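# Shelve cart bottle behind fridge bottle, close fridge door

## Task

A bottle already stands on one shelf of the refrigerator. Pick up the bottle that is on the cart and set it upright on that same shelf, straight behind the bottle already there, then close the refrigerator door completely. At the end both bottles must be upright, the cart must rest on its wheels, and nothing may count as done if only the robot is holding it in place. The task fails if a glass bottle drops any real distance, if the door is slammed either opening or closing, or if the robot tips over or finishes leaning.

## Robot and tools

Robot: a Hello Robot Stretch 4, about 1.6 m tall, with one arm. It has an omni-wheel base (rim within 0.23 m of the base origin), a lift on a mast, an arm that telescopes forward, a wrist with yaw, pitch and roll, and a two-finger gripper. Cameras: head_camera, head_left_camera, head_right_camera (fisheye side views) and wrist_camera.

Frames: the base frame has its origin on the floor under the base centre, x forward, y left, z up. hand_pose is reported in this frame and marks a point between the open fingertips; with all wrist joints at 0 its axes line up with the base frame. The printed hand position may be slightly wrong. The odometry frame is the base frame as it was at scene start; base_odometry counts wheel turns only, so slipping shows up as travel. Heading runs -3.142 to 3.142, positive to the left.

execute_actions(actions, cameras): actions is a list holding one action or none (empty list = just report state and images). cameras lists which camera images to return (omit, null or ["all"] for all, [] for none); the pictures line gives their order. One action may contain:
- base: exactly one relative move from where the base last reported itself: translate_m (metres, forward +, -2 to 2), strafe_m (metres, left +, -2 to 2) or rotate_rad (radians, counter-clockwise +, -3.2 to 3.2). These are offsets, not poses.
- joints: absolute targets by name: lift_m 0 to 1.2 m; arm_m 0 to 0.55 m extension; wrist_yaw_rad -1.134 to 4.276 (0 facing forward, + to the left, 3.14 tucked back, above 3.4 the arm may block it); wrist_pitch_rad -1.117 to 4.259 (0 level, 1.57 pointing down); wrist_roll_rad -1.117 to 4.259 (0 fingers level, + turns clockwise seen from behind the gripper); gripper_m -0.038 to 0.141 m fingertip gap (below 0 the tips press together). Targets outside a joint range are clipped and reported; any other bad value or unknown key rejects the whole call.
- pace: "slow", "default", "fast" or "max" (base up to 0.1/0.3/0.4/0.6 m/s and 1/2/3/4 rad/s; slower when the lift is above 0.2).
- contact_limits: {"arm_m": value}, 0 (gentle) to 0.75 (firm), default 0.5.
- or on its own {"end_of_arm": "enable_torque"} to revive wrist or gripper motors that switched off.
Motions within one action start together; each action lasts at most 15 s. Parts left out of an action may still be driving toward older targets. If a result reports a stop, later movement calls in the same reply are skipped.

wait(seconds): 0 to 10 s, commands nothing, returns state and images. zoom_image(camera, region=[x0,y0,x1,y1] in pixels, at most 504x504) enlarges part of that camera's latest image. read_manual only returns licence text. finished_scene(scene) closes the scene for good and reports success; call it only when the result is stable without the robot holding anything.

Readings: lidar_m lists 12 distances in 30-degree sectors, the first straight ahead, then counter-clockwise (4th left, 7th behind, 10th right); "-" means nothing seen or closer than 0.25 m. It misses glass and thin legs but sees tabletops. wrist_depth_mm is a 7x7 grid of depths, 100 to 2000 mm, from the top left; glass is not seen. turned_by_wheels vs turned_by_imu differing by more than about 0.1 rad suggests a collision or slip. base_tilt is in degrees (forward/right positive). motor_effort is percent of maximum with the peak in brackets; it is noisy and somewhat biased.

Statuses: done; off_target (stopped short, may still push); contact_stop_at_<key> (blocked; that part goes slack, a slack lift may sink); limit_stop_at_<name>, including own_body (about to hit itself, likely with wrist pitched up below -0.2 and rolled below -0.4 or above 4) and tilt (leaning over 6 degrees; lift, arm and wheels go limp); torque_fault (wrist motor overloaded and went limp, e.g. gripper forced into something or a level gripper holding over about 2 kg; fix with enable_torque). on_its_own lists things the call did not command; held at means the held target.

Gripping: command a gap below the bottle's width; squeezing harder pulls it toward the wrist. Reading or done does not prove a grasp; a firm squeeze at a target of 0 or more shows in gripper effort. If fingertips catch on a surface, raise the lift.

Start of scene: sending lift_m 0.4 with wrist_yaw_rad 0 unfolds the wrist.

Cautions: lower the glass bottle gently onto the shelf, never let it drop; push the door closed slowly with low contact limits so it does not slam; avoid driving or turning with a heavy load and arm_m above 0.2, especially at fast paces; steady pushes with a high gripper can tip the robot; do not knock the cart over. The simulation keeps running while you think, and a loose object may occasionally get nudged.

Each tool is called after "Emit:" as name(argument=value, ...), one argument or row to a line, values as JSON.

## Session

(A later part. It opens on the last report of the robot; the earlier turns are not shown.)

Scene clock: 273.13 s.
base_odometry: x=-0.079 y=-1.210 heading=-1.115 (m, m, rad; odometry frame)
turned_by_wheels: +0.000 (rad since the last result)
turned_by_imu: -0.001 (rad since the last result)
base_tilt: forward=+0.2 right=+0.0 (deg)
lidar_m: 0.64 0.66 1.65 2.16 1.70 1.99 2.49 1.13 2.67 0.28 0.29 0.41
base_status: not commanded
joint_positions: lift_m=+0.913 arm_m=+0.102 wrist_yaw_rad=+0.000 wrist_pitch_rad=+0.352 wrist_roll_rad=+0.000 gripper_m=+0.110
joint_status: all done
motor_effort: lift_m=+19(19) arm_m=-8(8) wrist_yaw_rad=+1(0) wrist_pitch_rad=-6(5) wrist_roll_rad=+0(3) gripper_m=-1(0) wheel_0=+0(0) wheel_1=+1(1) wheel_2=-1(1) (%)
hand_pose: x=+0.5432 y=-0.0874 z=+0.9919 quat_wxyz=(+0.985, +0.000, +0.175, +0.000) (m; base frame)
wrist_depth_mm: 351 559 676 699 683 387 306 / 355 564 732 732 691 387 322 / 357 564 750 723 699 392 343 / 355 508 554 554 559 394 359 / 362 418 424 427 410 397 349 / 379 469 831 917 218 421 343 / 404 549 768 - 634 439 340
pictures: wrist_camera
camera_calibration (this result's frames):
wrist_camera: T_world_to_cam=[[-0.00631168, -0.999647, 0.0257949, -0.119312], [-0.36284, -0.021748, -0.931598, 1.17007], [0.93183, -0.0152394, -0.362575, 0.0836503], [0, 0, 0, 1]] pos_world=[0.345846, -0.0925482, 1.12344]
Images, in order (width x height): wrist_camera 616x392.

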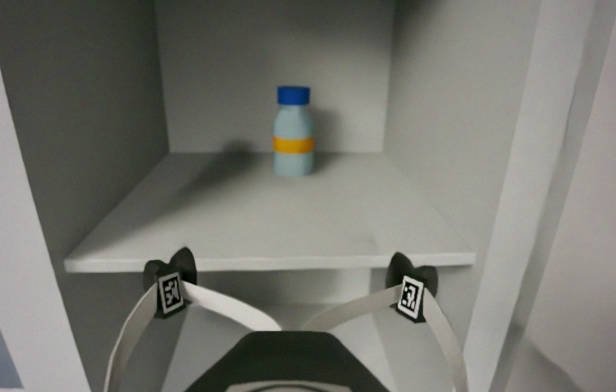

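Emit:
execute_actions(
  actions=[
    {"joints":{"arm_m":0.03,"wrist_pitch_rad":0.0}},
  ],
  cameras=[],
)

Emit:
execute_actions(
  actions=[
    {"joints":{"lift_m":0.426}},
  ],
  cameras=["wrist_camera"],
)

Emit:
execute_actions(
  actions=[
    {"joints":{"arm_m":0.30},"pace":"slow"},
  ],
  cameras=["wrist_camera"],
)

Scene clock: 280.83 s.
base_odometry: x=-0.079 y=-1.210 heading=-1.115 (m, m, rad; odometry frame)
turned_by_wheels: +0.000 (rad since the last result)
turned_by_imu: -0.001 (rad since the last result)
base_tilt: forward=+0.3 right=+0.0 (deg)
lidar_m: 0.65 0.64 1.67 2.17 1.69 1.98 2.48 1.14 2.68 0.27 0.29 0.42
base_status: not commanded
joint_positions: lift_m=+0.913 arm_m=+0.032 wrist_yaw_rad=+0.000 wrist_pitch_rad=+0.002 wrist_roll_rad=+0.000 gripper_m=+0.110
joint_status: all done
motor_effort: lift_m=+19(19) arm_m=-9(9) wrist_yaw_rad=+1(1) wrist_pitch_rad=-7(12) wrist_roll_rad=+1(2) gripper_m=+1(0) wheel_0=+0(0) wheel_1=+1(2) wheel_2=-1(1) (%)
hand_pose: x=+0.4910 y=-0.0874 z=+1.0907 quat_wxyz=(+1.000, +0.000, +0.001, +0.000) (m; base frame)
wrist_depth_mm: 382 427 466 466 525 418 343 / 379 512 627 627 580 418 343 / 382 559 842 842 707 421 345 / 387 559 831 842 707 424 347 / 384 517 820 854 699 427 345 / 389 473 585 691 219 427 342 / 392 462 500 - 504 427 340
pictures: none
No camera images: the call's "cameras" was empty. Leave "cameras" out to get every camera's image.

Scene clock: 283.73 s.
base_odometry: x=-0.079 y=-1.210 heading=-1.115 (m, m, rad; odometry frame)
turned_by_wheels: +0.000 (rad since the last result)
turned_by_imu: -0.001 (rad since the last result)
base_tilt: forward=+0.2 right=+0.0 (deg)
lidar_m: 0.62 0.63 1.62 2.15 1.66 1.96 2.46 1.12 2.63 0.28 0.28 0.45
base_status: not commanded
joint_positions: lift_m=+0.426 arm_m=+0.032 wrist_yaw_rad=+0.000 wrist_pitch_rad=+0.002 wrist_roll_rad=+0.000 gripper_m=+0.110
joint_status: all done
motor_effort: lift_m=+19(17) arm_m=-8(8) wrist_yaw_rad=+1(1) wrist_pitch_rad=-5(6) wrist_roll_rad=+3(1) gripper_m=+0(1) wheel_0=+0(0) wheel_1=+2(1) wheel_2=-1(1) (%)
hand_pose: x=+0.4910 y=-0.0874 z=+0.6037 quat_wxyz=(+1.000, +0.000, +0.001, +0.000) (m; base frame)
wrist_depth_mm: 379 530 574 574 564 418 343 / 382 549 820 831 699 421 345 / 384 559 831 842 707 424 343 / 384 559 842 831 707 424 347 / 387 512 715 521 621 427 345 / 387 424 433 436 219 427 343 / 394 554 842 - 621 427 340
pictures: wrist_camera
camera_calibration (this result's frames):
wrist_camera: T_world_to_cam=[[-0.0147056, -0.999648, 0.0220895, -0.103253], [-0.0215721, -0.0217696, -0.99953, 0.662978], [0.999659, -0.0151752, -0.0212443, -0.24773], [0, 0, 0, 1]] pos_world=[0.260429, -0.0925434, 0.659685]
Images, in order (width x height): wrist_camera 616x392.

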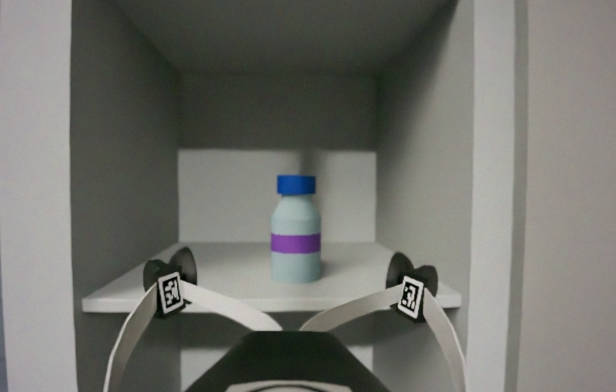

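Scene clock: 287.73 s.
base_odometry: x=-0.079 y=-1.210 heading=-1.115 (m, m, rad; odometry frame)
turned_by_wheels: +0.000 (rad since the last result)
turned_by_imu: -0.001 (rad since the last result)
base_tilt: forward=+0.2 right=-0.1 (deg)
lidar_m: 0.65 0.65 1.67 2.17 1.69 1.99 2.50 1.10 2.67 0.28 0.31 0.44
base_status: not commanded
joint_positions: lift_m=+0.426 arm_m=+0.298 wrist_yaw_rad=+0.000 wrist_pitch_rad=+0.002 wrist_roll_rad=+0.000 gripper_m=+0.110
joint_status: all done
motor_effort: lift_m=+19(19) arm_m=+9(10) wrist_yaw_rad=+1(1) wrist_pitch_rad=-6(6) wrist_roll_rad=+3(2) gripper_m=-1(1) wheel_0=+0(0) wheel_1=+1(1) wheel_2=-1(1) (%)
hand_pose: x=+0.7578 y=-0.0874 z=+0.6038 quat_wxyz=(+1.000, +0.000, +0.001, +0.000) (m; base frame)
wrist_depth_mm: 362 530 554 559 549 375 274 / 366 549 559 569 580 377 277 / 366 559 564 574 580 377 279 / 366 559 564 235 585 377 278 / 366 535 569 229 591 375 277 / 345 327 329 224 218 353 277 / 266 265 285 - 272 268 266
pictures: wrist_camera
camera_calibration (this result's frames):
wrist_camera: T_world_to_cam=[[-0.0147074, -0.999648, 0.0220882, -0.0993274], [-0.0214869, -0.0217695, -0.999532, 0.668696], [0.999661, -0.0151752, -0.0211592, -0.514535], [0, 0, 0, 1]] pos_world=[0.527268, -0.0925434, 0.65969]
Images, in order (width x height): wrist_camera 616x392.

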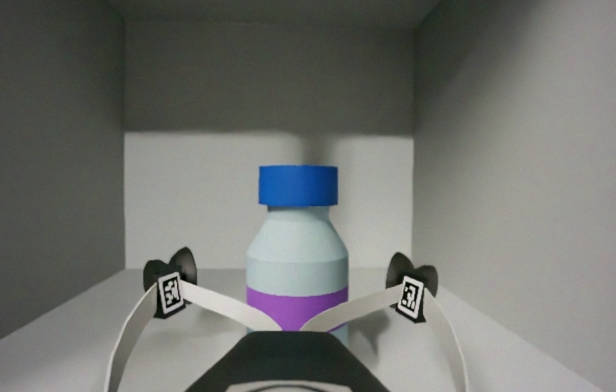

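Emit:
execute_actions(
  actions=[
    {"joints":{"arm_m":0.33},"pace":"slow"},
  ],
  cameras=[],
)

Emit:
execute_actions(
  actions=[
    {"joints":{"gripper_m":0.02}},
  ],
  cameras=[],
)

Emit:
execute_actions(
  actions=[
    {"joints":{"lift_m":0.45},"pace":"slow"},
  ],
  cameras=["wrist_camera"],
)

Scene clock: 294.10 s.
base_odometry: x=-0.079 y=-1.210 heading=-1.115 (m, m, rad; odometry frame)
turned_by_wheels: +0.000 (rad since the last result)
turned_by_imu: -0.001 (rad since the last result)
base_tilt: forward=+0.3 right=+0.0 (deg)
lidar_m: 0.62 0.65 1.66 2.17 1.66 2.02 2.50 1.12 2.65 0.27 0.30 0.42
base_status: not commanded
joint_positions: lift_m=+0.426 arm_m=+0.328 wrist_yaw_rad=+0.000 wrist_pitch_rad=+0.002 wrist_roll_rad=+0.000 gripper_m=+0.110
joint_status: all done
motor_effort: lift_m=+19(19) arm_m=+9(9) wrist_yaw_rad=+0(1) wrist_pitch_rad=-6(6) wrist_roll_rad=+1(3) gripper_m=-3(0) wheel_0=+0(0) wheel_1=+2(1) wheel_2=-1(1) (%)
hand_pose: x=+0.7878 y=-0.0874 z=+0.6038 quat_wxyz=(+1.000, +0.000, +0.001, +0.000) (m; base frame)
wrist_depth_mm: 362 521 530 535 544 373 279 / 364 521 530 539 544 373 276 / 370 525 535 549 549 375 276 / 370 525 539 202 549 375 276 / 368 530 539 202 554 375 276 / 343 327 207 192 219 351 273 / 266 265 286 - 271 268 265
pictures: none
No camera images: the call's "cameras" was empty. Leave "cameras" out to get every camera's image.

Scene clock: 295.83 s.
base_odometry: x=-0.079 y=-1.210 heading=-1.115 (m, m, rad; odometry frame)
turned_by_wheels: +0.000 (rad since the last result)
turned_by_imu: -0.001 (rad since the last result)
base_tilt: forward=+0.2 right=+0.0 (deg)
lidar_m: 0.63 0.65 1.67 2.15 1.69 2.00 2.48 1.15 2.65 0.28 0.29 0.43
base_status: not commanded
joint_positions: lift_m=+0.426 arm_m=+0.329 wrist_yaw_rad=-0.001 wrist_pitch_rad=-0.003 wrist_roll_rad=+0.000 gripper_m=+0.020
joint_status: all done
motor_effort: lift_m=+19(19) arm_m=+8(9) wrist_yaw_rad=+5(6) wrist_pitch_rad=+9(9) wrist_roll_rad=+2(2) gripper_m=-19(25) wheel_0=-3(2) wheel_1=+0(2) wheel_2=-1(2) (%)
hand_pose: x=+0.7880 y=-0.0878 z=+0.6053 quat_wxyz=(+1.000, +0.000, -0.001, -0.001) (m; base frame)
wrist_depth_mm: 368 521 525 535 539 370 278 / 368 517 535 539 549 370 273 / 373 521 535 539 549 373 274 / 375 521 535 177 554 373 273 / 373 535 530 185 554 370 273 / 357 334 186 180 189 343 272 / 276 272 294 - 279 276 264
pictures: none
No camera images: the call's "cameras" was empty. Leave "cameras" out to get every camera's image.

Scene clock: 296.80 s.
base_odometry: x=-0.079 y=-1.210 heading=-1.115 (m, m, rad; odometry frame)
turned_by_wheels: +0.000 (rad since the last result)
turned_by_imu: +0.000 (rad since the last result)
base_tilt: forward=+0.2 right=-0.1 (deg)
lidar_m: 0.63 0.68 1.65 2.17 1.69 1.99 2.50 1.11 2.66 0.27 0.28 0.44
base_status: not commanded
joint_positions: lift_m=+0.450 arm_m=+0.329 wrist_yaw_rad=+0.000 wrist_pitch_rad=+0.007 wrist_roll_rad=+0.000 gripper_m=+0.020
joint_status: all done
motor_effort: lift_m=+25(27) arm_m=+7(7) wrist_yaw_rad=+2(4) wrist_pitch_rad=-18(20) wrist_roll_rad=+1(2) gripper_m=-19(21) wheel_0=-2(2) wheel_1=+0(0) wheel_2=-1(1) (%)
hand_pose: x=+0.7880 y=-0.0876 z=+0.6259 quat_wxyz=(+1.000, +0.000, +0.003, +0.000) (m; base frame)
wrist_depth_mm: 364 517 521 535 530 373 278 / 366 521 525 539 544 375 276 / 368 521 535 544 549 375 276 / 370 525 535 182 549 375 277 / 368 535 539 186 559 373 276 / 359 178 186 179 190 349 273 / 306 301 309 - 309 306 277
pictures: wrist_camera
camera_calibration (this result's frames):
wrist_camera: T_world_to_cam=[[-0.0150939, -0.999639, 0.0222413, -0.0993028], [-0.02595, -0.0218447, -0.999425, 0.694941], [0.999549, -0.0156623, -0.0256109, -0.541462], [0, 0, 0, 1]] pos_world=[0.557753, -0.0925667, 0.682882]
Images, in order (width x height): wrist_camera 616x392.

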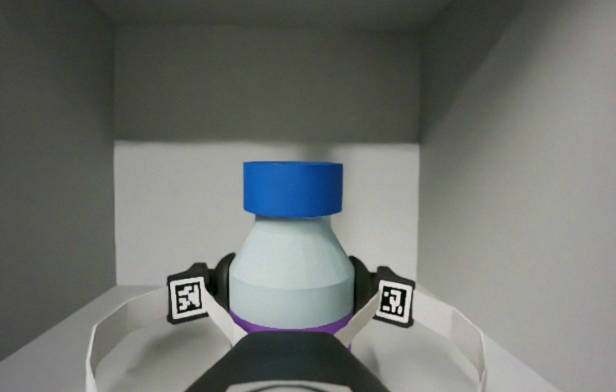

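Emit:
execute_actions(
  actions=[
    {"joints":{"arm_m":0.05},"pace":"slow"},
  ],
  cameras=[],
)

Emit:
execute_actions(
  actions=[
    {"joints":{"lift_m":0.85}},
  ],
  cameras=["wrist_camera"],
)

Emit:
execute_actions(
  actions=[
    {"joints":{"arm_m":0.41},"pace":"slow","contact_limits":{"arm_m":0.2}},
  ],
  cameras=["wrist_camera","head_camera"],
)

Emit:
execute_actions(
  actions=[
    {"joints":{"lift_m":0.825},"pace":"slow"},
  ],
  cameras=[],
)

Scene clock: 308.60 s.
base_odometry: x=-0.079 y=-1.210 heading=-1.115 (m, m, rad; odometry frame)
turned_by_wheels: +0.000 (rad since the last result)
turned_by_imu: -0.002 (rad since the last result)
base_tilt: forward=+0.2 right=-0.1 (deg)
lidar_m: 0.47 0.64 1.67 2.18 1.69 2.00 2.49 1.08 2.66 0.27 0.29 0.44
base_status: not commanded
joint_positions: lift_m=+0.450 arm_m=+0.052 wrist_yaw_rad=+0.000 wrist_pitch_rad=+0.007 wrist_roll_rad=+0.000 gripper_m=+0.020
joint_status: all done
motor_effort: lift_m=+25(25) arm_m=-9(9) wrist_yaw_rad=+1(2) wrist_pitch_rad=-19(19) wrist_roll_rad=+4(2) gripper_m=-18(19) wheel_0=-2(2) wheel_1=+1(0) wheel_2=-1(1) (%)
hand_pose: x=+0.5109 y=-0.0875 z=+0.6259 quat_wxyz=(+1.000, +0.000, +0.003, +0.000) (m; base frame)
wrist_depth_mm: 357 508 535 530 525 394 345 / 359 554 798 809 683 397 345 / 364 559 809 809 699 399 345 / 366 564 798 181 707 404 347 / 368 564 683 187 627 407 345 / 368 178 186 179 190 410 343 / 370 554 820 - 621 413 340
pictures: none
No camera images: the call's "cameras" was empty. Leave "cameras" out to get every camera's image.

Scene clock: 311.20 s.
base_odometry: x=-0.079 y=-1.210 heading=-1.115 (m, m, rad; odometry frame)
turned_by_wheels: +0.000 (rad since the last result)
turned_by_imu: -0.001 (rad since the last result)
base_tilt: forward=+0.1 right=+0.0 (deg)
lidar_m: 0.47 0.65 1.66 2.19 1.67 1.97 2.51 1.09 2.67 0.27 0.26 0.40
base_status: not commanded
joint_positions: lift_m=+0.850 arm_m=+0.052 wrist_yaw_rad=+0.000 wrist_pitch_rad=+0.007 wrist_roll_rad=+0.000 gripper_m=+0.020
joint_status: all done
motor_effort: lift_m=+25(32) arm_m=-9(8) wrist_yaw_rad=+1(2) wrist_pitch_rad=-18(19) wrist_roll_rad=+2(2) gripper_m=-19(20) wheel_0=-2(2) wheel_1=+1(1) wheel_2=-1(1) (%)
hand_pose: x=+0.5109 y=-0.0875 z=+1.0260 quat_wxyz=(+1.000, +0.000, +0.003, +0.000) (m; base frame)
wrist_depth_mm: 359 517 564 564 554 399 343 / 359 554 798 809 699 397 347 / 364 559 798 820 699 402 349 / 368 564 820 182 699 404 347 / 366 564 750 187 634 404 343 / 373 178 185 179 191 407 342 / 373 508 831 - 621 415 340
pictures: wrist_camera
camera_calibration (this result's frames):
wrist_camera: T_world_to_cam=[[-0.014866, -0.999642, 0.0222402, -0.112432], [-0.0258749, -0.0218506, -0.999426, 1.08753], [0.999555, -0.0154329, -0.0255408, -0.254288], [0, 0, 0, 1]] pos_world=[0.280643, -0.0925534, 1.08291]
Images, in order (width x height): wrist_camera 616x392.

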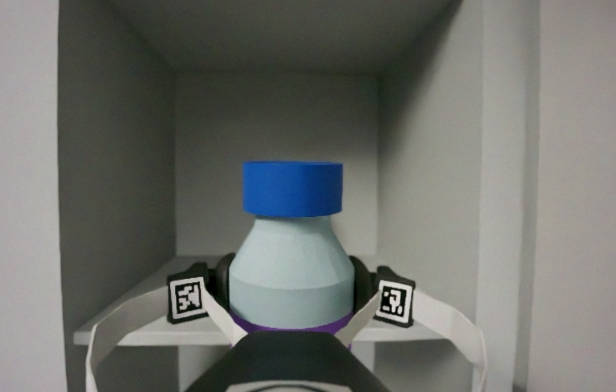

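Scene clock: 316.07 s.
base_odometry: x=-0.079 y=-1.210 heading=-1.115 (m, m, rad; odometry frame)
turned_by_wheels: +0.000 (rad since the last result)
turned_by_imu: -0.001 (rad since the last result)
base_tilt: forward=+0.2 right=+0.0 (deg)
lidar_m: 0.62 0.62 1.67 2.18 1.69 1.97 2.49 1.13 2.66 0.25 0.28 0.44
base_status: not commanded
joint_positions: lift_m=+0.850 arm_m=+0.408 wrist_yaw_rad=+0.000 wrist_pitch_rad=+0.007 wrist_roll_rad=+0.000 gripper_m=+0.020
joint_status: all done
motor_effort: lift_m=+25(25) arm_m=+9(8) wrist_yaw_rad=+2(1) wrist_pitch_rad=-19(19) wrist_roll_rad=+2(3) gripper_m=-18(18) wheel_0=-2(2) wheel_1=+0(1) wheel_2=-1(1) (%)
contact_limits: arm_m 0.2
hand_pose: x=+0.8678 y=-0.0875 z=+1.0260 quat_wxyz=(+1.000, +0.000, +0.003, +0.000) (m; base frame)
wrist_depth_mm: 368 439 449 455 462 368 274 / 370 442 452 459 466 368 271 / 375 445 455 462 473 370 271 / 375 452 455 181 473 368 272 / 377 452 455 187 477 366 270 / 375 178 185 178 190 343 268 / 324 324 330 - 334 312 273
pictures: head_camera, wrist_camera
camera_calibration (this result's frames):
wrist_camera: T_world_to_cam=[[-0.0148613, -0.999642, 0.0222403, -0.10713], [-0.0258822, -0.0218507, -0.999426, 1.09677], [0.999555, -0.0154284, -0.0255482, -0.610967], [0, 0, 0, 1]] pos_world=[0.63749, -0.0925531, 1.08291]
Images, in order (width x height): head_camera 420x560, wrist_camera 616x392.

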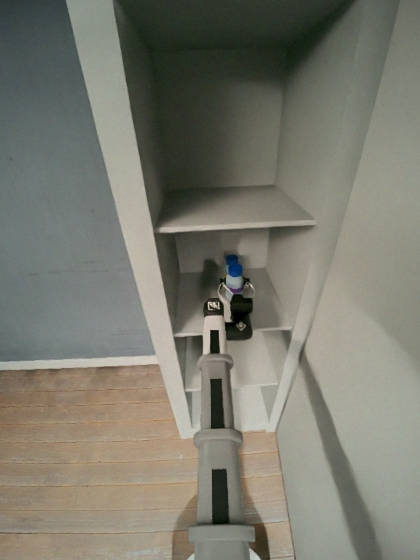

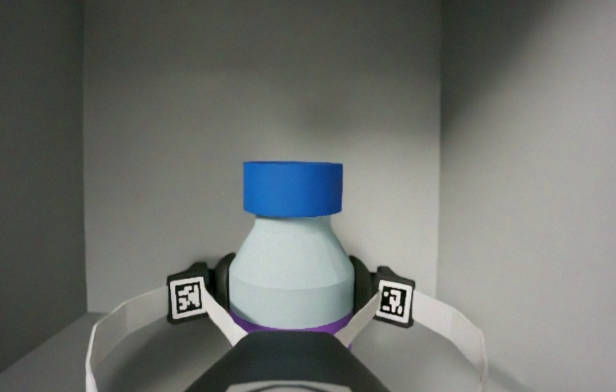

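Scene clock: 317.07 s.
base_odometry: x=-0.079 y=-1.210 heading=-1.115 (m, m, rad; odometry frame)
turned_by_wheels: +0.000 (rad since the last result)
turned_by_imu: +0.000 (rad since the last result)
base_tilt: forward=+0.2 right=+0.0 (deg)
lidar_m: 0.64 0.65 1.67 2.16 1.68 1.98 2.49 1.13 2.67 0.28 0.28 0.42
base_status: not commanded
joint_positions: lift_m=+0.825 arm_m=+0.408 wrist_yaw_rad=+0.000 wrist_pitch_rad=+0.007 wrist_roll_rad=+0.000 gripper_m=+0.020
joint_status: all done
motor_effort: lift_m=+20(25) arm_m=+9(9) wrist_yaw_rad=+1(2) wrist_pitch_rad=-19(19) wrist_roll_rad=-2(1) gripper_m=-18(19) wheel_0=-2(2) wheel_1=+0(0) wheel_2=-1(1) (%)
hand_pose: x=+0.8678 y=-0.0875 z=+1.0013 quat_wxyz=(+1.000, +0.000, +0.003, +0.000) (m; base frame)
wrist_depth_mm: 368 439 449 455 466 366 274 / 373 445 449 459 466 368 272 / 375 445 452 462 473 370 272 / 375 449 455 182 477 368 272 / 377 455 455 187 473 368 271 / 362 178 185 179 190 343 270 / 279 277 281 - 283 281 263
pictures: none
No camera images: the call's "cameras" was empty. Leave "cameras" out to get every camera's image.

Emit:
execute_actions(
  actions=[
    {"joints":{"lift_m":0.817},"pace":"slow"},
  ],
  cameras=[],
)

Scene clock: 326.10 s.
base_odometry: x=-0.079 y=-1.210 heading=-1.115 (m, m, rad; odometry frame)
turned_by_wheels: +0.000 (rad since the last result)
turned_by_imu: -0.001 (rad since the last result)
base_tilt: forward=+0.2 right=+0.0 (deg)
lidar_m: 0.64 0.62 1.66 2.17 1.69 1.95 2.47 1.11 2.66 0.28 0.30 0.44
base_status: not commanded
joint_positions: lift_m=+0.817 arm_m=+0.408 wrist_yaw_rad=+0.000 wrist_pitch_rad=+0.004 wrist_roll_rad=+0.000 gripper_m=+0.020
joint_status: all done
motor_effort: lift_m=+19(18) arm_m=+9(9) wrist_yaw_rad=+1(2) wrist_pitch_rad=-10(19) wrist_roll_rad=+1(2) gripper_m=-20(19) wheel_0=-2(1) wheel_1=+0(1) wheel_2=-1(1) (%)
hand_pose: x=+0.8678 y=-0.0875 z=+0.9943 quat_wxyz=(+1.000, +0.000, +0.002, +0.000) (m; base frame)
wrist_depth_mm: 368 439 452 455 469 366 274 / 375 442 455 459 469 370 272 / 375 445 452 459 469 368 272 / 373 452 452 182 473 370 271 / 375 452 216 187 477 368 271 / 347 178 185 179 191 336 270 / 270 266 270 - 274 271 260
pictures: none
No camera images: the call's "cameras" was empty. Leave "cameras" out to get every camera's image.

Touching. Release and withdraw.

Emit:
execute_actions(
  actions=[
    {"joints":{"gripper_m":0.11},"pace":"slow"},
  ],
  cameras=["wrist_camera"],
)

Emit:
execute_actions(
  actions=[
    {"joints":{"arm_m":0.03}},
  ],
  cameras=[],
)

Emit:
execute_actions(
  actions=[
    {"base":{"translate_m":-0.65},"joints":{"lift_m":0.95,"gripper_m":0.0}},
  ],
)

Scene clock: 333.33 s.
base_odometry: x=-0.079 y=-1.210 heading=-1.115 (m, m, rad; odometry frame)
turned_by_wheels: +0.000 (rad since the last result)
turned_by_imu: -0.002 (rad since the last result)
base_tilt: forward=+0.3 right=+0.0 (deg)
lidar_m: 0.63 0.63 1.62 2.17 1.68 1.98 2.48 1.12 2.66 0.27 0.28 0.40
base_status: not commanded
joint_positions: lift_m=+0.817 arm_m=+0.408 wrist_yaw_rad=+0.000 wrist_pitch_rad=+0.002 wrist_roll_rad=+0.000 gripper_m=+0.110
joint_status: all done
motor_effort: lift_m=+20(19) arm_m=+9(9) wrist_yaw_rad=+1(2) wrist_pitch_rad=-7(16) wrist_roll_rad=+1(3) gripper_m=+0(20) wheel_0=-2(2) wheel_1=+1(0) wheel_2=-1(1) (%)
hand_pose: x=+0.8679 y=-0.0874 z=+0.9946 quat_wxyz=(+1.000, +0.000, +0.001, +0.000) (m; base frame)
wrist_depth_mm: 368 442 452 459 462 368 276 / 373 442 452 462 469 368 271 / 375 445 455 462 469 370 271 / 375 449 459 198 473 370 272 / 375 449 459 200 473 368 272 / 351 334 199 187 218 343 271 / 272 271 272 - 274 272 260
pictures: wrist_camera
camera_calibration (this result's frames):
wrist_camera: T_world_to_cam=[[-0.0147705, -0.999645, 0.0221783, -0.106397], [-0.0217177, -0.0218548, -0.999525, 1.06194], [0.999655, -0.0152452, -0.0213872, -0.616041], [0, 0, 0, 1]] pos_world=[0.63732, -0.0925425, 1.05062]
Images, in order (width x height): wrist_camera 616x392.

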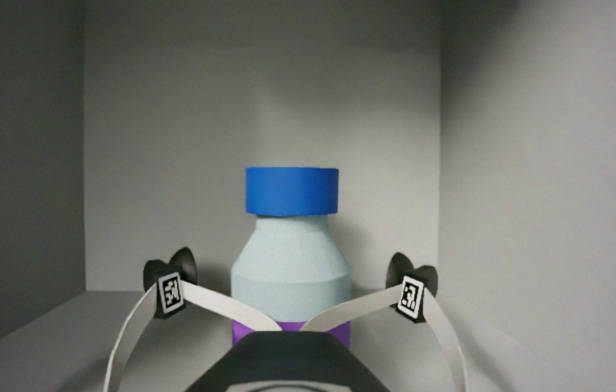

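Scene clock: 335.57 s.
base_odometry: x=-0.079 y=-1.210 heading=-1.115 (m, m, rad; odometry frame)
turned_by_wheels: +0.000 (rad since the last result)
turned_by_imu: -0.001 (rad since the last result)
base_tilt: forward=+0.2 right=+0.0 (deg)
lidar_m: 0.64 0.64 1.62 2.17 1.68 1.95 2.51 1.12 2.67 0.28 0.27 0.45
base_status: not commanded
joint_positions: lift_m=+0.817 arm_m=+0.032 wrist_yaw_rad=+0.000 wrist_pitch_rad=+0.002 wrist_roll_rad=+0.000 gripper_m=+0.110
joint_status: all done
motor_effort: lift_m=+20(20) arm_m=-8(10) wrist_yaw_rad=+2(1) wrist_pitch_rad=-6(7) wrist_roll_rad=+1(2) gripper_m=+0(1) wheel_0=-2(2) wheel_1=+1(1) wheel_2=-1(1) (%)
hand_pose: x=+0.4910 y=-0.0874 z=+0.9947 quat_wxyz=(+1.000, +0.000, +0.001, +0.000) (m; base frame)
wrist_depth_mm: 379 549 627 627 574 421 343 / 379 554 831 842 707 421 345 / 384 554 831 854 707 424 345 / 387 559 820 842 707 424 345 / 387 512 732 574 627 424 343 / 389 430 442 449 219 427 342 / 392 554 854 - 627 427 338
pictures: none
No camera images: the call's "cameras" was empty. Leave "cameras" out to get every camera's image.

Scene clock: 339.23 s.
base_odometry: x=-0.365 y=-0.627 heading=-1.115 (m, m, rad; odometry frame)
turned_by_wheels: +0.000 (rad since the last result)
turned_by_imu: +0.001 (rad since the last result)
base_tilt: forward=+0.2 right=+0.0 (deg)
lidar_m: 1.28 1.90 2.28 1.42 1.43 1.94 1.84 0.73 0.63 2.55 2.62 0.74
base_status: done
joint_positions: lift_m=+0.950 arm_m=+0.032 wrist_yaw_rad=+0.000 wrist_pitch_rad=+0.002 wrist_roll_rad=+0.000 gripper_m=+0.000
joint_status: all done
motor_effort: lift_m=+24(26) arm_m=-8(9) wrist_yaw_rad=+1(1) wrist_pitch_rad=-6(5) wrist_roll_rad=+4(2) gripper_m=-4(3) wheel_0=+0(4) wheel_1=+1(5) wheel_2=+0(9) (%)
hand_pose: x=+0.4909 y=-0.0874 z=+1.1274 quat_wxyz=(+1.000, +0.000, +0.001, +0.000) (m; base frame)
wrist_depth_mm: 1537 1576 1182 1430 891 445 1756 / 1576 1576 1255 1537 904 445 1708 / 1576 1576 1182 1537 891 449 1756 / 1576 1661 1255 1537 878 449 1756 / 1618 1661 1060 1397 878 452 1808 / 1618 1618 187 196 597 452 1756 / 1618 1576 1060 - 741 459 1756
pictures: head_camera, head_left_camera, head_right_camera, wrist_camera
camera_calibration (this result's frames):
wrist_camera: T_world_to_cam=[[-0.0147613, -0.999645, 0.0221746, -0.114905], [-0.0214765, -0.0218549, -0.99953, 1.18633], [0.99966, -0.0152306, -0.0211463, -0.236696], [0, 0, 0, 1]] pos_world=[0.260397, -0.0925417, 1.18331]
Images, in order (width x height): head_camera 420x560, head_left_camera 420x672, head_right_camera 420x672, wrist_camera 616x392.

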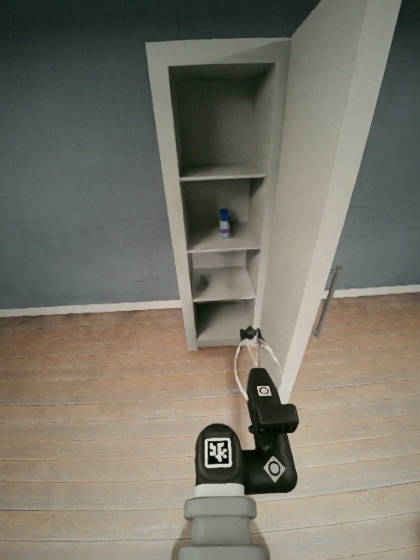

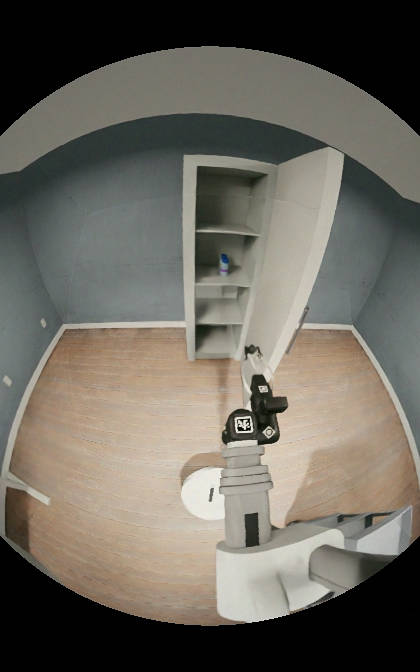

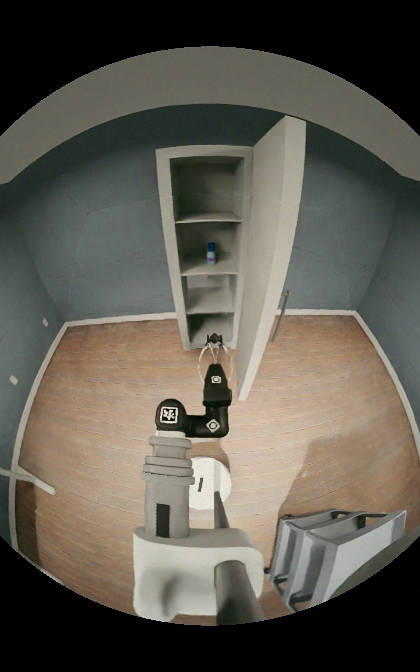

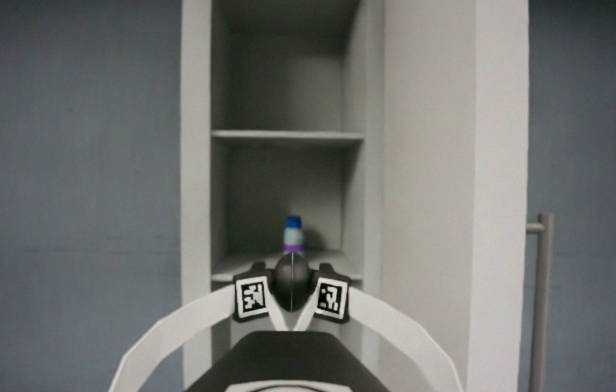

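Emit:
execute_actions(
  actions=[
    {"base":{"strafe_m":-0.40},"joints":{"lift_m":0.52,"arm_m":0.0}},
  ],
  cameras=[],
)

Emit:
execute_actions(
  actions=[
    {"joints":{"arm_m":0.5}},
  ],
  cameras=["head_camera","head_left_camera"],
)

Scene clock: 358.43 s.
base_odometry: x=-0.725 y=-0.803 heading=-1.115 (m, m, rad; odometry frame)
turned_by_wheels: +0.000 (rad since the last result)
turned_by_imu: -0.002 (rad since the last result)
base_tilt: forward=+0.2 right=+0.0 (deg)
lidar_m: 0.66 1.33 2.58 1.82 1.82 1.94 0.48 0.35 0.53 2.13 2.22 1.92
base_status: done
joint_positions: lift_m=+0.520 arm_m=+0.002 wrist_yaw_rad=+0.000 wrist_pitch_rad=+0.002 wrist_roll_rad=+0.000 gripper_m=+0.000
joint_status: all done
motor_effort: lift_m=+19(19) arm_m=-9(9) wrist_yaw_rad=+1(1) wrist_pitch_rad=-6(6) wrist_roll_rad=+2(1) gripper_m=-4(3) wheel_0=+0(8) wheel_1=+0(8) wheel_2=+0(2) (%)
hand_pose: x=+0.4610 y=-0.0874 z=+0.6978 quat_wxyz=(+1.000, +0.000, +0.001, +0.000) (m; base frame)
wrist_depth_mm: 1336 1229 496 1661 1708 1756 1808 / 1336 1255 496 1708 1708 1708 1808 / 1336 1182 500 1708 1708 1756 1756 / 1336 1281 574 1708 1756 1808 1808 / 1366 1182 504 1756 1756 1756 1808 / 1336 1281 187 197 1708 1756 1863 / 1229 473 469 - 1464 1576 1576
pictures: none
No camera images: the call's "cameras" was empty. Leave "cameras" out to get every camera's image.

Scene clock: 360.97 s.
base_odometry: x=-0.725 y=-0.803 heading=-1.115 (m, m, rad; odometry frame)
turned_by_wheels: +0.000 (rad since the last result)
turned_by_imu: -0.001 (rad since the last result)
base_tilt: forward=+0.2 right=+0.0 (deg)
lidar_m: 0.68 1.32 2.58 1.81 1.82 1.93 0.50 0.35 0.51 2.12 2.21 1.95
base_status: not commanded
joint_positions: lift_m=+0.520 arm_m=+0.498 wrist_yaw_rad=+0.000 wrist_pitch_rad=+0.002 wrist_roll_rad=+0.000 gripper_m=+0.000
joint_status: all done
motor_effort: lift_m=+19(19) arm_m=+9(9) wrist_yaw_rad=+0(2) wrist_pitch_rad=-5(6) wrist_roll_rad=+1(1) gripper_m=-4(3) wheel_0=+0(0) wheel_1=+0(0) wheel_2=+0(1) (%)
hand_pose: x=+0.9578 y=-0.0874 z=+0.6978 quat_wxyz=(+1.000, +0.000, +0.001, +0.000) (m; base frame)
wrist_depth_mm: 158 232 452 1160 1182 1205 1229 / 159 235 462 1182 1182 1205 1255 / 160 236 462 1182 1205 1205 1229 / 160 237 466 1160 1205 1229 1229 / 161 237 413 1160 1229 1255 1255 / 160 221 186 197 1229 1229 1281 / 160 193 366 - 1229 1255 1255
pictures: head_camera, head_left_camera
Images, in order (width x height): head_camera 420x560, head_left_camera 420x672.

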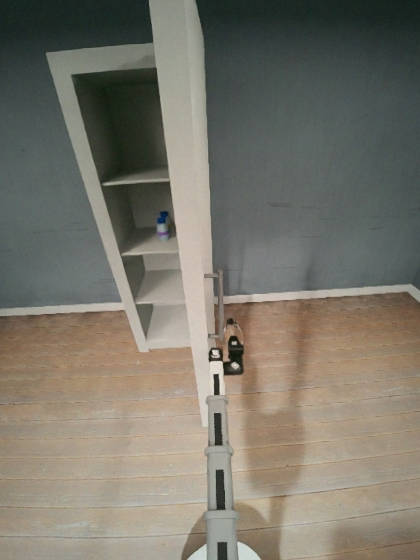

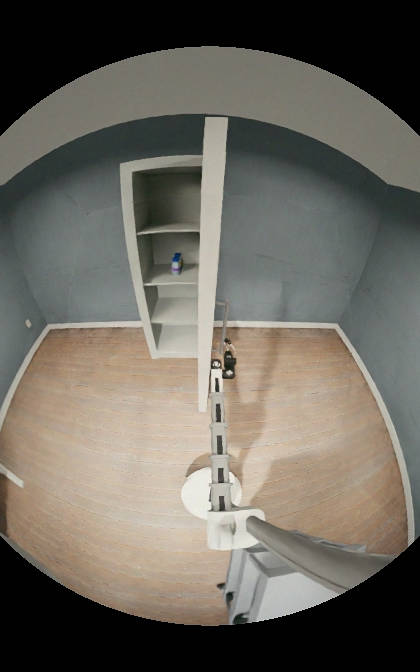

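Emit:
execute_actions(
  actions=[
    {"base":{"strafe_m":0.15},"pace":"slow"},
  ],
  cameras=["head_camera"],
)

Emit:
wait(
  seconds=2,
)

Scene clock: 367.73 s.
base_odometry: x=-0.590 y=-0.737 heading=-1.115 (m, m, rad; odometry frame)
turned_by_wheels: +0.000 (rad since the last result)
turned_by_imu: -0.001 (rad since the last result)
base_tilt: forward=+0.2 right=+0.0 (deg)
lidar_m: 0.68 1.34 2.53 1.67 1.67 1.95 0.87 0.42 0.45 2.30 2.37 1.95
base_status: done
joint_positions: lift_m=+0.520 arm_m=+0.498 wrist_yaw_rad=+0.000 wrist_pitch_rad=+0.002 wrist_roll_rad=+0.000 gripper_m=+0.000
joint_status: not commanded
motor_effort: lift_m=+19(19) arm_m=+9(9) wrist_yaw_rad=+1(1) wrist_pitch_rad=-5(6) wrist_roll_rad=+2(2) gripper_m=-3(4) wheel_0=+0(9) wheel_1=-1(5) wheel_2=+0(4) (%)
hand_pose: x=+0.9578 y=-0.0874 z=+0.6978 quat_wxyz=(+1.000, +0.000, +0.001, +0.000) (m; base frame)
wrist_depth_mm: 139 179 253 427 1205 1182 1255 / 140 180 257 433 1182 1229 1205 / 141 181 257 436 1205 1182 1229 / 142 183 259 442 1205 1229 1229 / 142 183 246 402 1205 1229 1255 / 142 176 187 196 1205 1229 1281 / 142 161 234 - 1229 1255 1281
pictures: head_camera
Images, in order (width x height): head_camera 420x560.

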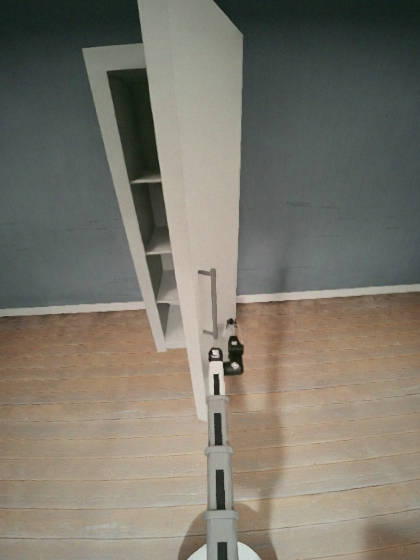

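Scene clock: 369.73 s.
base_odometry: x=-0.590 y=-0.737 heading=-1.115 (m, m, rad; odometry frame)
turned_by_wheels: +0.000 (rad since the last result)
turned_by_imu: +0.000 (rad since the last result)
base_tilt: forward=+0.2 right=+0.0 (deg)
lidar_m: 0.71 1.35 2.55 1.66 1.67 1.96 0.86 0.44 0.49 2.29 2.36 1.94
base_status: done
joint_positions: lift_m=+0.520 arm_m=+0.498 wrist_yaw_rad=+0.000 wrist_pitch_rad=+0.002 wrist_roll_rad=+0.000 gripper_m=+0.000
joint_status: not commanded
motor_effort: lift_m=+19(19) arm_m=+8(9) wrist_yaw_rad=+1(1) wrist_pitch_rad=-5(6) wrist_roll_rad=+1(2) gripper_m=-3(4) wheel_0=+0(9) wheel_1=-1(5) wheel_2=+0(4) (%)
hand_pose: x=+0.9578 y=-0.0874 z=+0.6978 quat_wxyz=(+1.000, +0.000, +0.001, +0.000) (m; base frame)
wrist_depth_mm: 164 208 285 449 1182 1205 1229 / 166 209 287 452 1182 1229 1205 / 167 211 290 452 1182 1205 1229 / 167 211 291 455 1182 1205 1229 / 168 212 278 427 1205 1229 1255 / 168 204 186 196 1205 1229 1229 / 167 189 265 - 1229 1255 1255
wait: 2.00 s; at rest by 0.27 s
pictures: head_camera, head_left_camera, head_right_camera, wrist_camera
camera_calibration (this result's frames):
wrist_camera: T_world_to_cam=[[-0.01481, -0.999646, 0.0220816, -0.0983883], [-0.0213474, -0.0217628, -0.999535, 0.766848], [0.999662, -0.0152745, -0.0210175, -0.712604], [0, 0, 0, 1]] pos_world=[0.727276, -0.0925494, 0.753687]
Images, in order (width x height): head_camera 420x560, head_left_camera 420x672, head_right_camera 420x672, wrist_camera 616x392.

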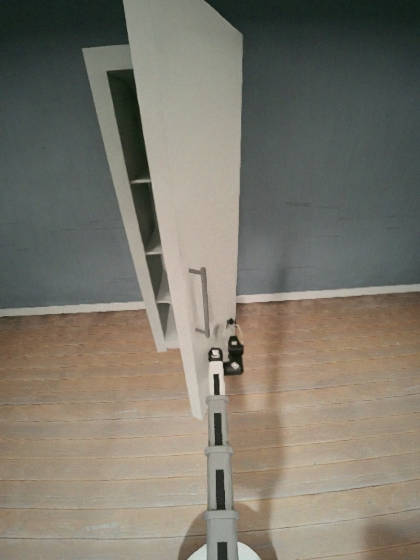

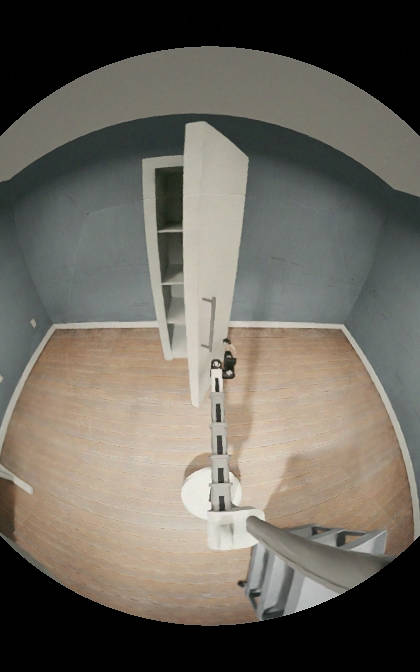

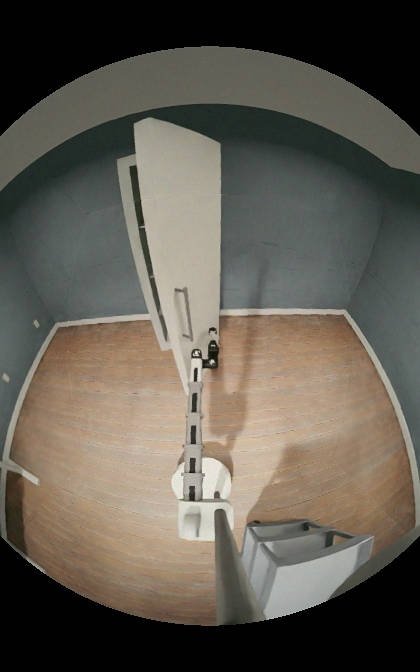

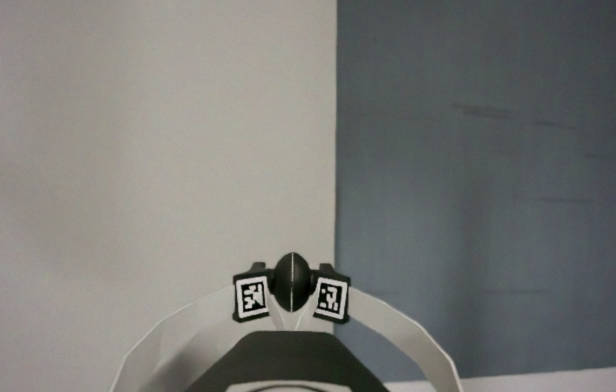

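Damped, little coast. Continue.

Emit:
execute_actions(
  actions=[
    {"base":{"strafe_m":0.35},"pace":"slow"},
  ],
  cameras=["head_camera"],
)

Scene clock: 377.63 s.
base_odometry: x=-0.276 y=-0.583 heading=-1.115 (m, m, rad; odometry frame)
turned_by_wheels: +0.000 (rad since the last result)
turned_by_imu: -0.002 (rad since the last result)
base_tilt: forward=+0.2 right=+0.0 (deg)
lidar_m: 1.16 1.91 2.14 1.31 1.33 1.80 1.83 0.83 0.70 2.63 2.72 1.30
base_status: done
joint_positions: lift_m=+0.520 arm_m=+0.498 wrist_yaw_rad=+0.000 wrist_pitch_rad=+0.002 wrist_roll_rad=+0.000 gripper_m=+0.000
joint_status: not commanded
motor_effort: lift_m=+19(19) arm_m=+9(8) wrist_yaw_rad=+2(27) wrist_pitch_rad=-5(5) wrist_roll_rad=+2(2) gripper_m=-4(5) wheel_0=+1(13) wheel_1=+1(5) wheel_2=+0(7) (%)
hand_pose: x=+0.9578 y=-0.0875 z=+0.6978 quat_wxyz=(+1.000, +0.000, +0.001, +0.000) (m; base frame)
wrist_depth_mm: 1098 1098 500 512 521 530 1205 / 1098 1118 508 517 521 535 1229 / 1098 1118 508 517 525 539 1229 / 1118 1098 512 521 530 539 1229 / 1118 1118 517 525 530 544 1255 / 1118 1138 186 196 535 549 1229 / 1118 517 517 - 535 549 1255
pictures: head_camera
Images, in order (width x height): head_camera 420x560.

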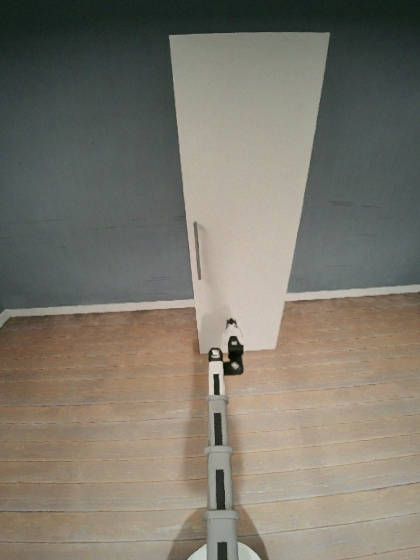

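Emit:
execute_actions(
  actions=[
    {"base":{"strafe_m":0.12},"joints":{"arm_m":0.25},"pace":"slow"},
  ],
  cameras=[],
)

Emit:
execute_actions(
  actions=[
    {"base":{"translate_m":0.25},"pace":"slow"},
  ],
)

Scene clock: 387.60 s.
base_odometry: x=-0.168 y=-0.530 heading=-1.115 (m, m, rad; odometry frame)
turned_by_wheels: +0.000 (rad since the last result)
turned_by_imu: -0.001 (rad since the last result)
base_tilt: forward=+0.2 right=-0.1 (deg)
lidar_m: 1.17 1.90 2.02 1.26 1.20 1.63 1.84 1.00 0.81 2.76 2.69 1.27
base_status: done
joint_positions: lift_m=+0.520 arm_m=+0.252 wrist_yaw_rad=+0.000 wrist_pitch_rad=+0.002 wrist_roll_rad=+0.000 gripper_m=+0.000
joint_status: all done
motor_effort: lift_m=+19(19) arm_m=-8(9) wrist_yaw_rad=+1(2) wrist_pitch_rad=-5(5) wrist_roll_rad=-1(4) gripper_m=-3(4) wheel_0=+1(5) wheel_1=+0(4) wheel_2=+0(0) (%)
hand_pose: x=+0.7110 y=-0.0875 z=+0.6978 quat_wxyz=(+1.000, +0.000, +0.001, +0.000) (m; base frame)
wrist_depth_mm: 1308 1366 1366 759 768 778 1464 / 1308 1366 1366 750 778 788 1464 / 1366 1336 1366 768 778 788 1499 / 1336 1366 1366 768 778 798 1499 / 1336 1366 1397 778 788 798 1464 / 1366 1366 187 196 788 798 1537 / 1366 1366 1397 - 788 809 1537
pictures: none
No camera images: the call's "cameras" was empty. Leave "cameras" out to get every camera's image.

Scene clock: 391.37 s.
base_odometry: x=-0.058 y=-0.754 heading=-1.115 (m, m, rad; odometry frame)
turned_by_wheels: +0.000 (rad since the last result)
turned_by_imu: -0.002 (rad since the last result)
base_tilt: forward=+0.2 right=+0.0 (deg)
lidar_m: 0.89 1.63 2.05 1.94 1.28 1.59 2.05 1.06 0.96 2.74 2.37 1.03
base_status: done
joint_positions: lift_m=+0.520 arm_m=+0.252 wrist_yaw_rad=+0.000 wrist_pitch_rad=+0.002 wrist_roll_rad=+0.000 gripper_m=+0.000
joint_status: not commanded
motor_effort: lift_m=+19(19) arm_m=-9(9) wrist_yaw_rad=+1(1) wrist_pitch_rad=-6(5) wrist_roll_rad=+1(1) gripper_m=-5(4) wheel_0=+0(3) wheel_1=+0(3) wheel_2=+0(5) (%)
hand_pose: x=+0.7109 y=-0.0875 z=+0.6978 quat_wxyz=(+1.000, +0.000, +0.001, +0.000) (m; base frame)
wrist_depth_mm: 1078 1098 1098 504 517 521 535 / 1078 1098 1138 508 517 530 530 / 1098 1118 1118 504 521 530 539 / 1098 1118 1138 512 521 535 544 / 1098 1118 1138 512 525 535 544 / 1098 1138 187 196 525 539 549 / 1118 1118 1138 - 525 539 554
pictures: head_camera, head_left_camera, head_right_camera, wrist_camera
camera_calibration (this result's frames):
wrist_camera: T_world_to_cam=[[-0.0148879, -0.999645, 0.0220819, -0.102012], [-0.0213756, -0.0217611, -0.999535, 0.761589], [0.999661, -0.015353, -0.021044, -0.465795], [0, 0, 0, 1]] pos_world=[0.480397, -0.0925539, 0.753685]
Images, in order (width x height): head_camera 420x560, head_left_camera 420x672, head_right_camera 420x672, wrist_camera 616x392.

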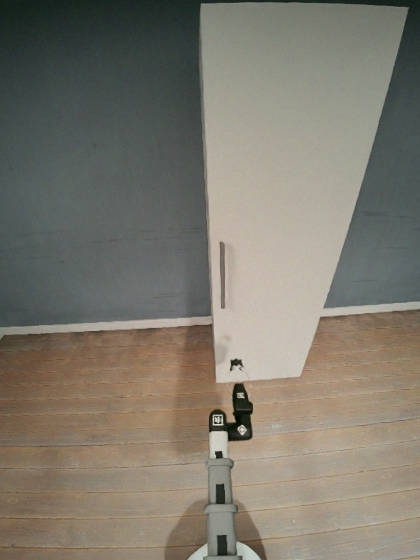

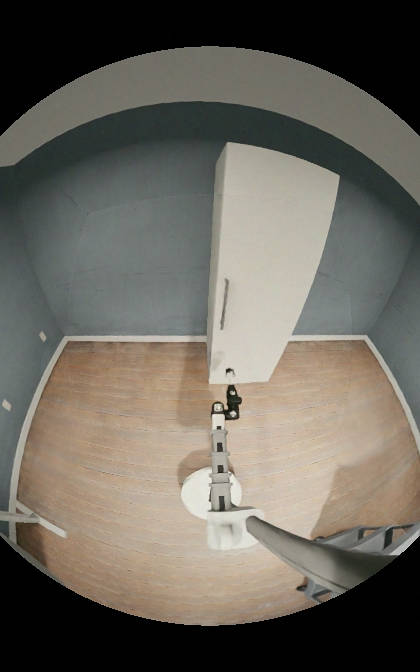

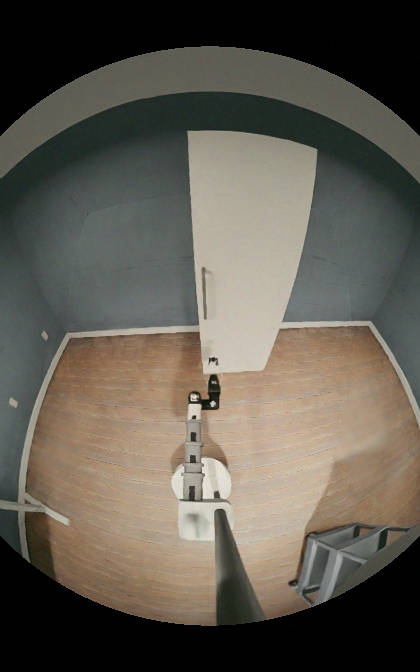

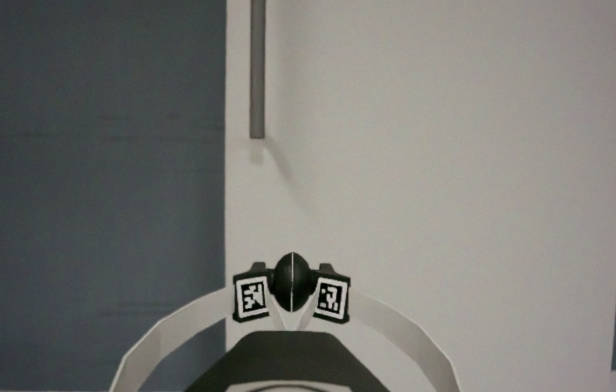

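Emit:
execute_actions(
  actions=[
    {"base":{"translate_m":0.1},"joints":{"arm_m":0.38},"pace":"slow"},
  ],
  cameras=[],
)

Emit:
execute_actions(
  actions=[
    {"joints":{"arm_m":0.5},"pace":"slow","contact_limits":{"arm_m":0.2}},
  ],
  cameras=["wrist_camera"],
)

Scene clock: 400.27 s.
base_odometry: x=-0.014 y=-0.844 heading=-1.115 (m, m, rad; odometry frame)
turned_by_wheels: +0.000 (rad since the last result)
turned_by_imu: -0.002 (rad since the last result)
base_tilt: forward=+0.3 right=+0.0 (deg)
lidar_m: 0.80 1.54 2.03 1.94 1.32 1.61 2.18 1.07 1.03 2.72 2.23 0.92
base_status: done
joint_positions: lift_m=+0.520 arm_m=+0.378 wrist_yaw_rad=+0.000 wrist_pitch_rad=+0.002 wrist_roll_rad=+0.000 gripper_m=+0.000
joint_status: all done
motor_effort: lift_m=+19(19) arm_m=+9(10) wrist_yaw_rad=+1(1) wrist_pitch_rad=-6(6) wrist_roll_rad=+3(3) gripper_m=-5(4) wheel_0=-1(4) wheel_1=+1(3) wheel_2=-2(6) (%)
hand_pose: x=+0.8378 y=-0.0875 z=+0.6978 quat_wxyz=(+1.000, +0.000, +0.001, +0.000) (m; base frame)
wrist_depth_mm: 854 866 270 278 283 290 293 / 866 878 273 278 285 290 294 / 878 878 277 281 287 291 296 / 878 891 278 282 290 294 297 / 891 904 281 285 291 297 301 / 891 904 186 196 291 297 303 / 904 891 281 - 291 300 304
pictures: none
No camera images: the call's "cameras" was empty. Leave "cameras" out to get every camera's image.

Scene clock: 401.80 s.
base_odometry: x=-0.014 y=-0.844 heading=-1.115 (m, m, rad; odometry frame)
turned_by_wheels: +0.000 (rad since the last result)
turned_by_imu: +0.000 (rad since the last result)
base_tilt: forward=+0.2 right=+0.0 (deg)
lidar_m: 0.80 1.55 2.05 1.93 1.35 1.64 2.19 1.07 1.03 2.75 2.20 0.90
base_status: not commanded
joint_positions: lift_m=+0.520 arm_m=+0.428 wrist_yaw_rad=-0.006 wrist_pitch_rad=+0.002 wrist_roll_rad=+0.000 gripper_m=+0.000
joint_status: arm_m contact_stop (moved +0.049 of +0.122)
on_its_own: arm_m is slack since a contact_stop (your +0.500 is given up); wrist_yaw_rad is at rest, and its effort (+19) is outside its rest range (-13 to +13)
motor_effort: lift_m=+19(19) arm_m=+0(20) wrist_yaw_rad=+19(35) wrist_pitch_rad=-5(6) wrist_roll_rad=+0(1) gripper_m=-1(5) wheel_0=+4(4) wheel_1=+3(4) wheel_2=-9(13) (%)
contact_limits: arm_m 0.2
hand_pose: x=+0.8865 y=-0.0893 z=+0.6979 quat_wxyz=(+1.000, +0.000, +0.001, -0.003) (m; base frame)
wrist_depth_mm: 809 809 226 232 236 240 245 / 809 831 228 233 236 242 246 / 820 831 229 233 238 244 248 / 820 820 231 236 240 245 249 / 820 842 231 235 241 246 251 / 831 842 187 202 241 248 252 / 842 231 233 - 242 250 254
pictures: wrist_camera
camera_calibration (this result's frames):
wrist_camera: T_world_to_cam=[[-0.0210743, -0.999534, 0.0220758, -0.0956819], [-0.0211841, -0.0216293, -0.999542, 0.765245], [0.999553, -0.0215323, -0.0207184, -0.642042], [0, 0, 0, 1]] pos_world=[0.65595, -0.0929102, 0.753704]
Images, in order (width x height): wrist_camera 616x392.

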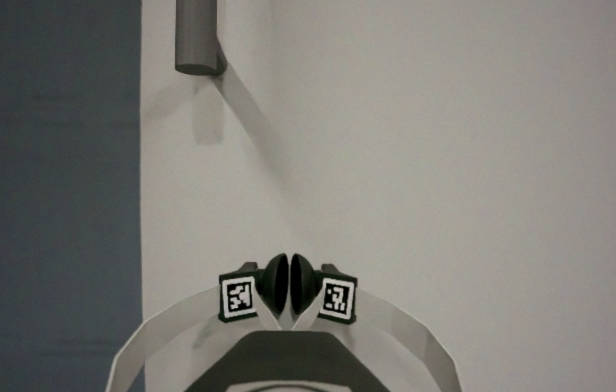

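Emit:
execute_actions(
  actions=[
    {"joints":{"arm_m":0.2}},
  ],
  cameras=["head_left_camera"],
)

Emit:
finished_scene(
  scene=1,
)

Scene clock: 408.27 s.
base_odometry: x=-0.014 y=-0.844 heading=-1.115 (m, m, rad; odometry frame)
turned_by_wheels: +0.000 (rad since the last result)
turned_by_imu: -0.001 (rad since the last result)
base_tilt: forward=+0.2 right=+0.0 (deg)
lidar_m: 0.78 1.53 2.06 1.95 1.35 1.61 2.19 1.06 1.01 2.74 2.24 0.90
base_status: not commanded
joint_positions: lift_m=+0.520 arm_m=+0.202 wrist_yaw_rad=+0.000 wrist_pitch_rad=+0.002 wrist_roll_rad=+0.000 gripper_m=+0.000
joint_status: all done
motor_effort: lift_m=+19(19) arm_m=-9(9) wrist_yaw_rad=+1(19) wrist_pitch_rad=-6(6) wrist_roll_rad=+2(3) gripper_m=-4(5) wheel_0=-1(4) wheel_1=+0(3) wheel_2=-1(9) (%)
hand_pose: x=+0.6610 y=-0.0874 z=+0.6978 quat_wxyz=(+1.000, +0.000, +0.001, +0.000) (m; base frame)
wrist_depth_mm: 1025 1042 449 452 459 473 480 / 1042 1042 452 459 466 473 477 / 1042 1060 455 462 466 477 484 / 1060 1060 459 462 473 480 492 / 1060 1078 459 462 473 484 492 / 1060 1060 186 196 473 484 492 / 1060 1078 1098 - 473 484 496
pictures: head_left_camera
Images, in order (width x height): head_left_camera 420x672.

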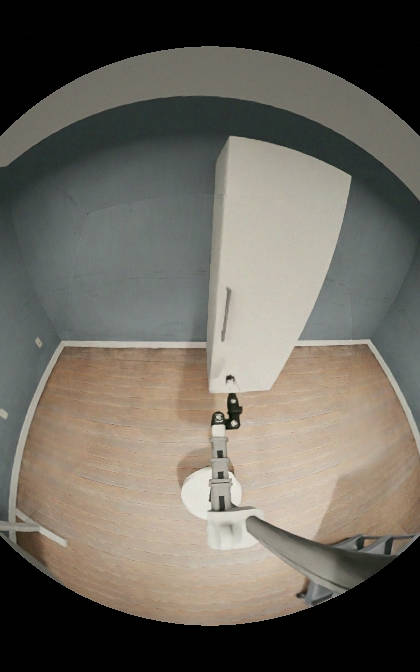

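The scene is finished: the task was done.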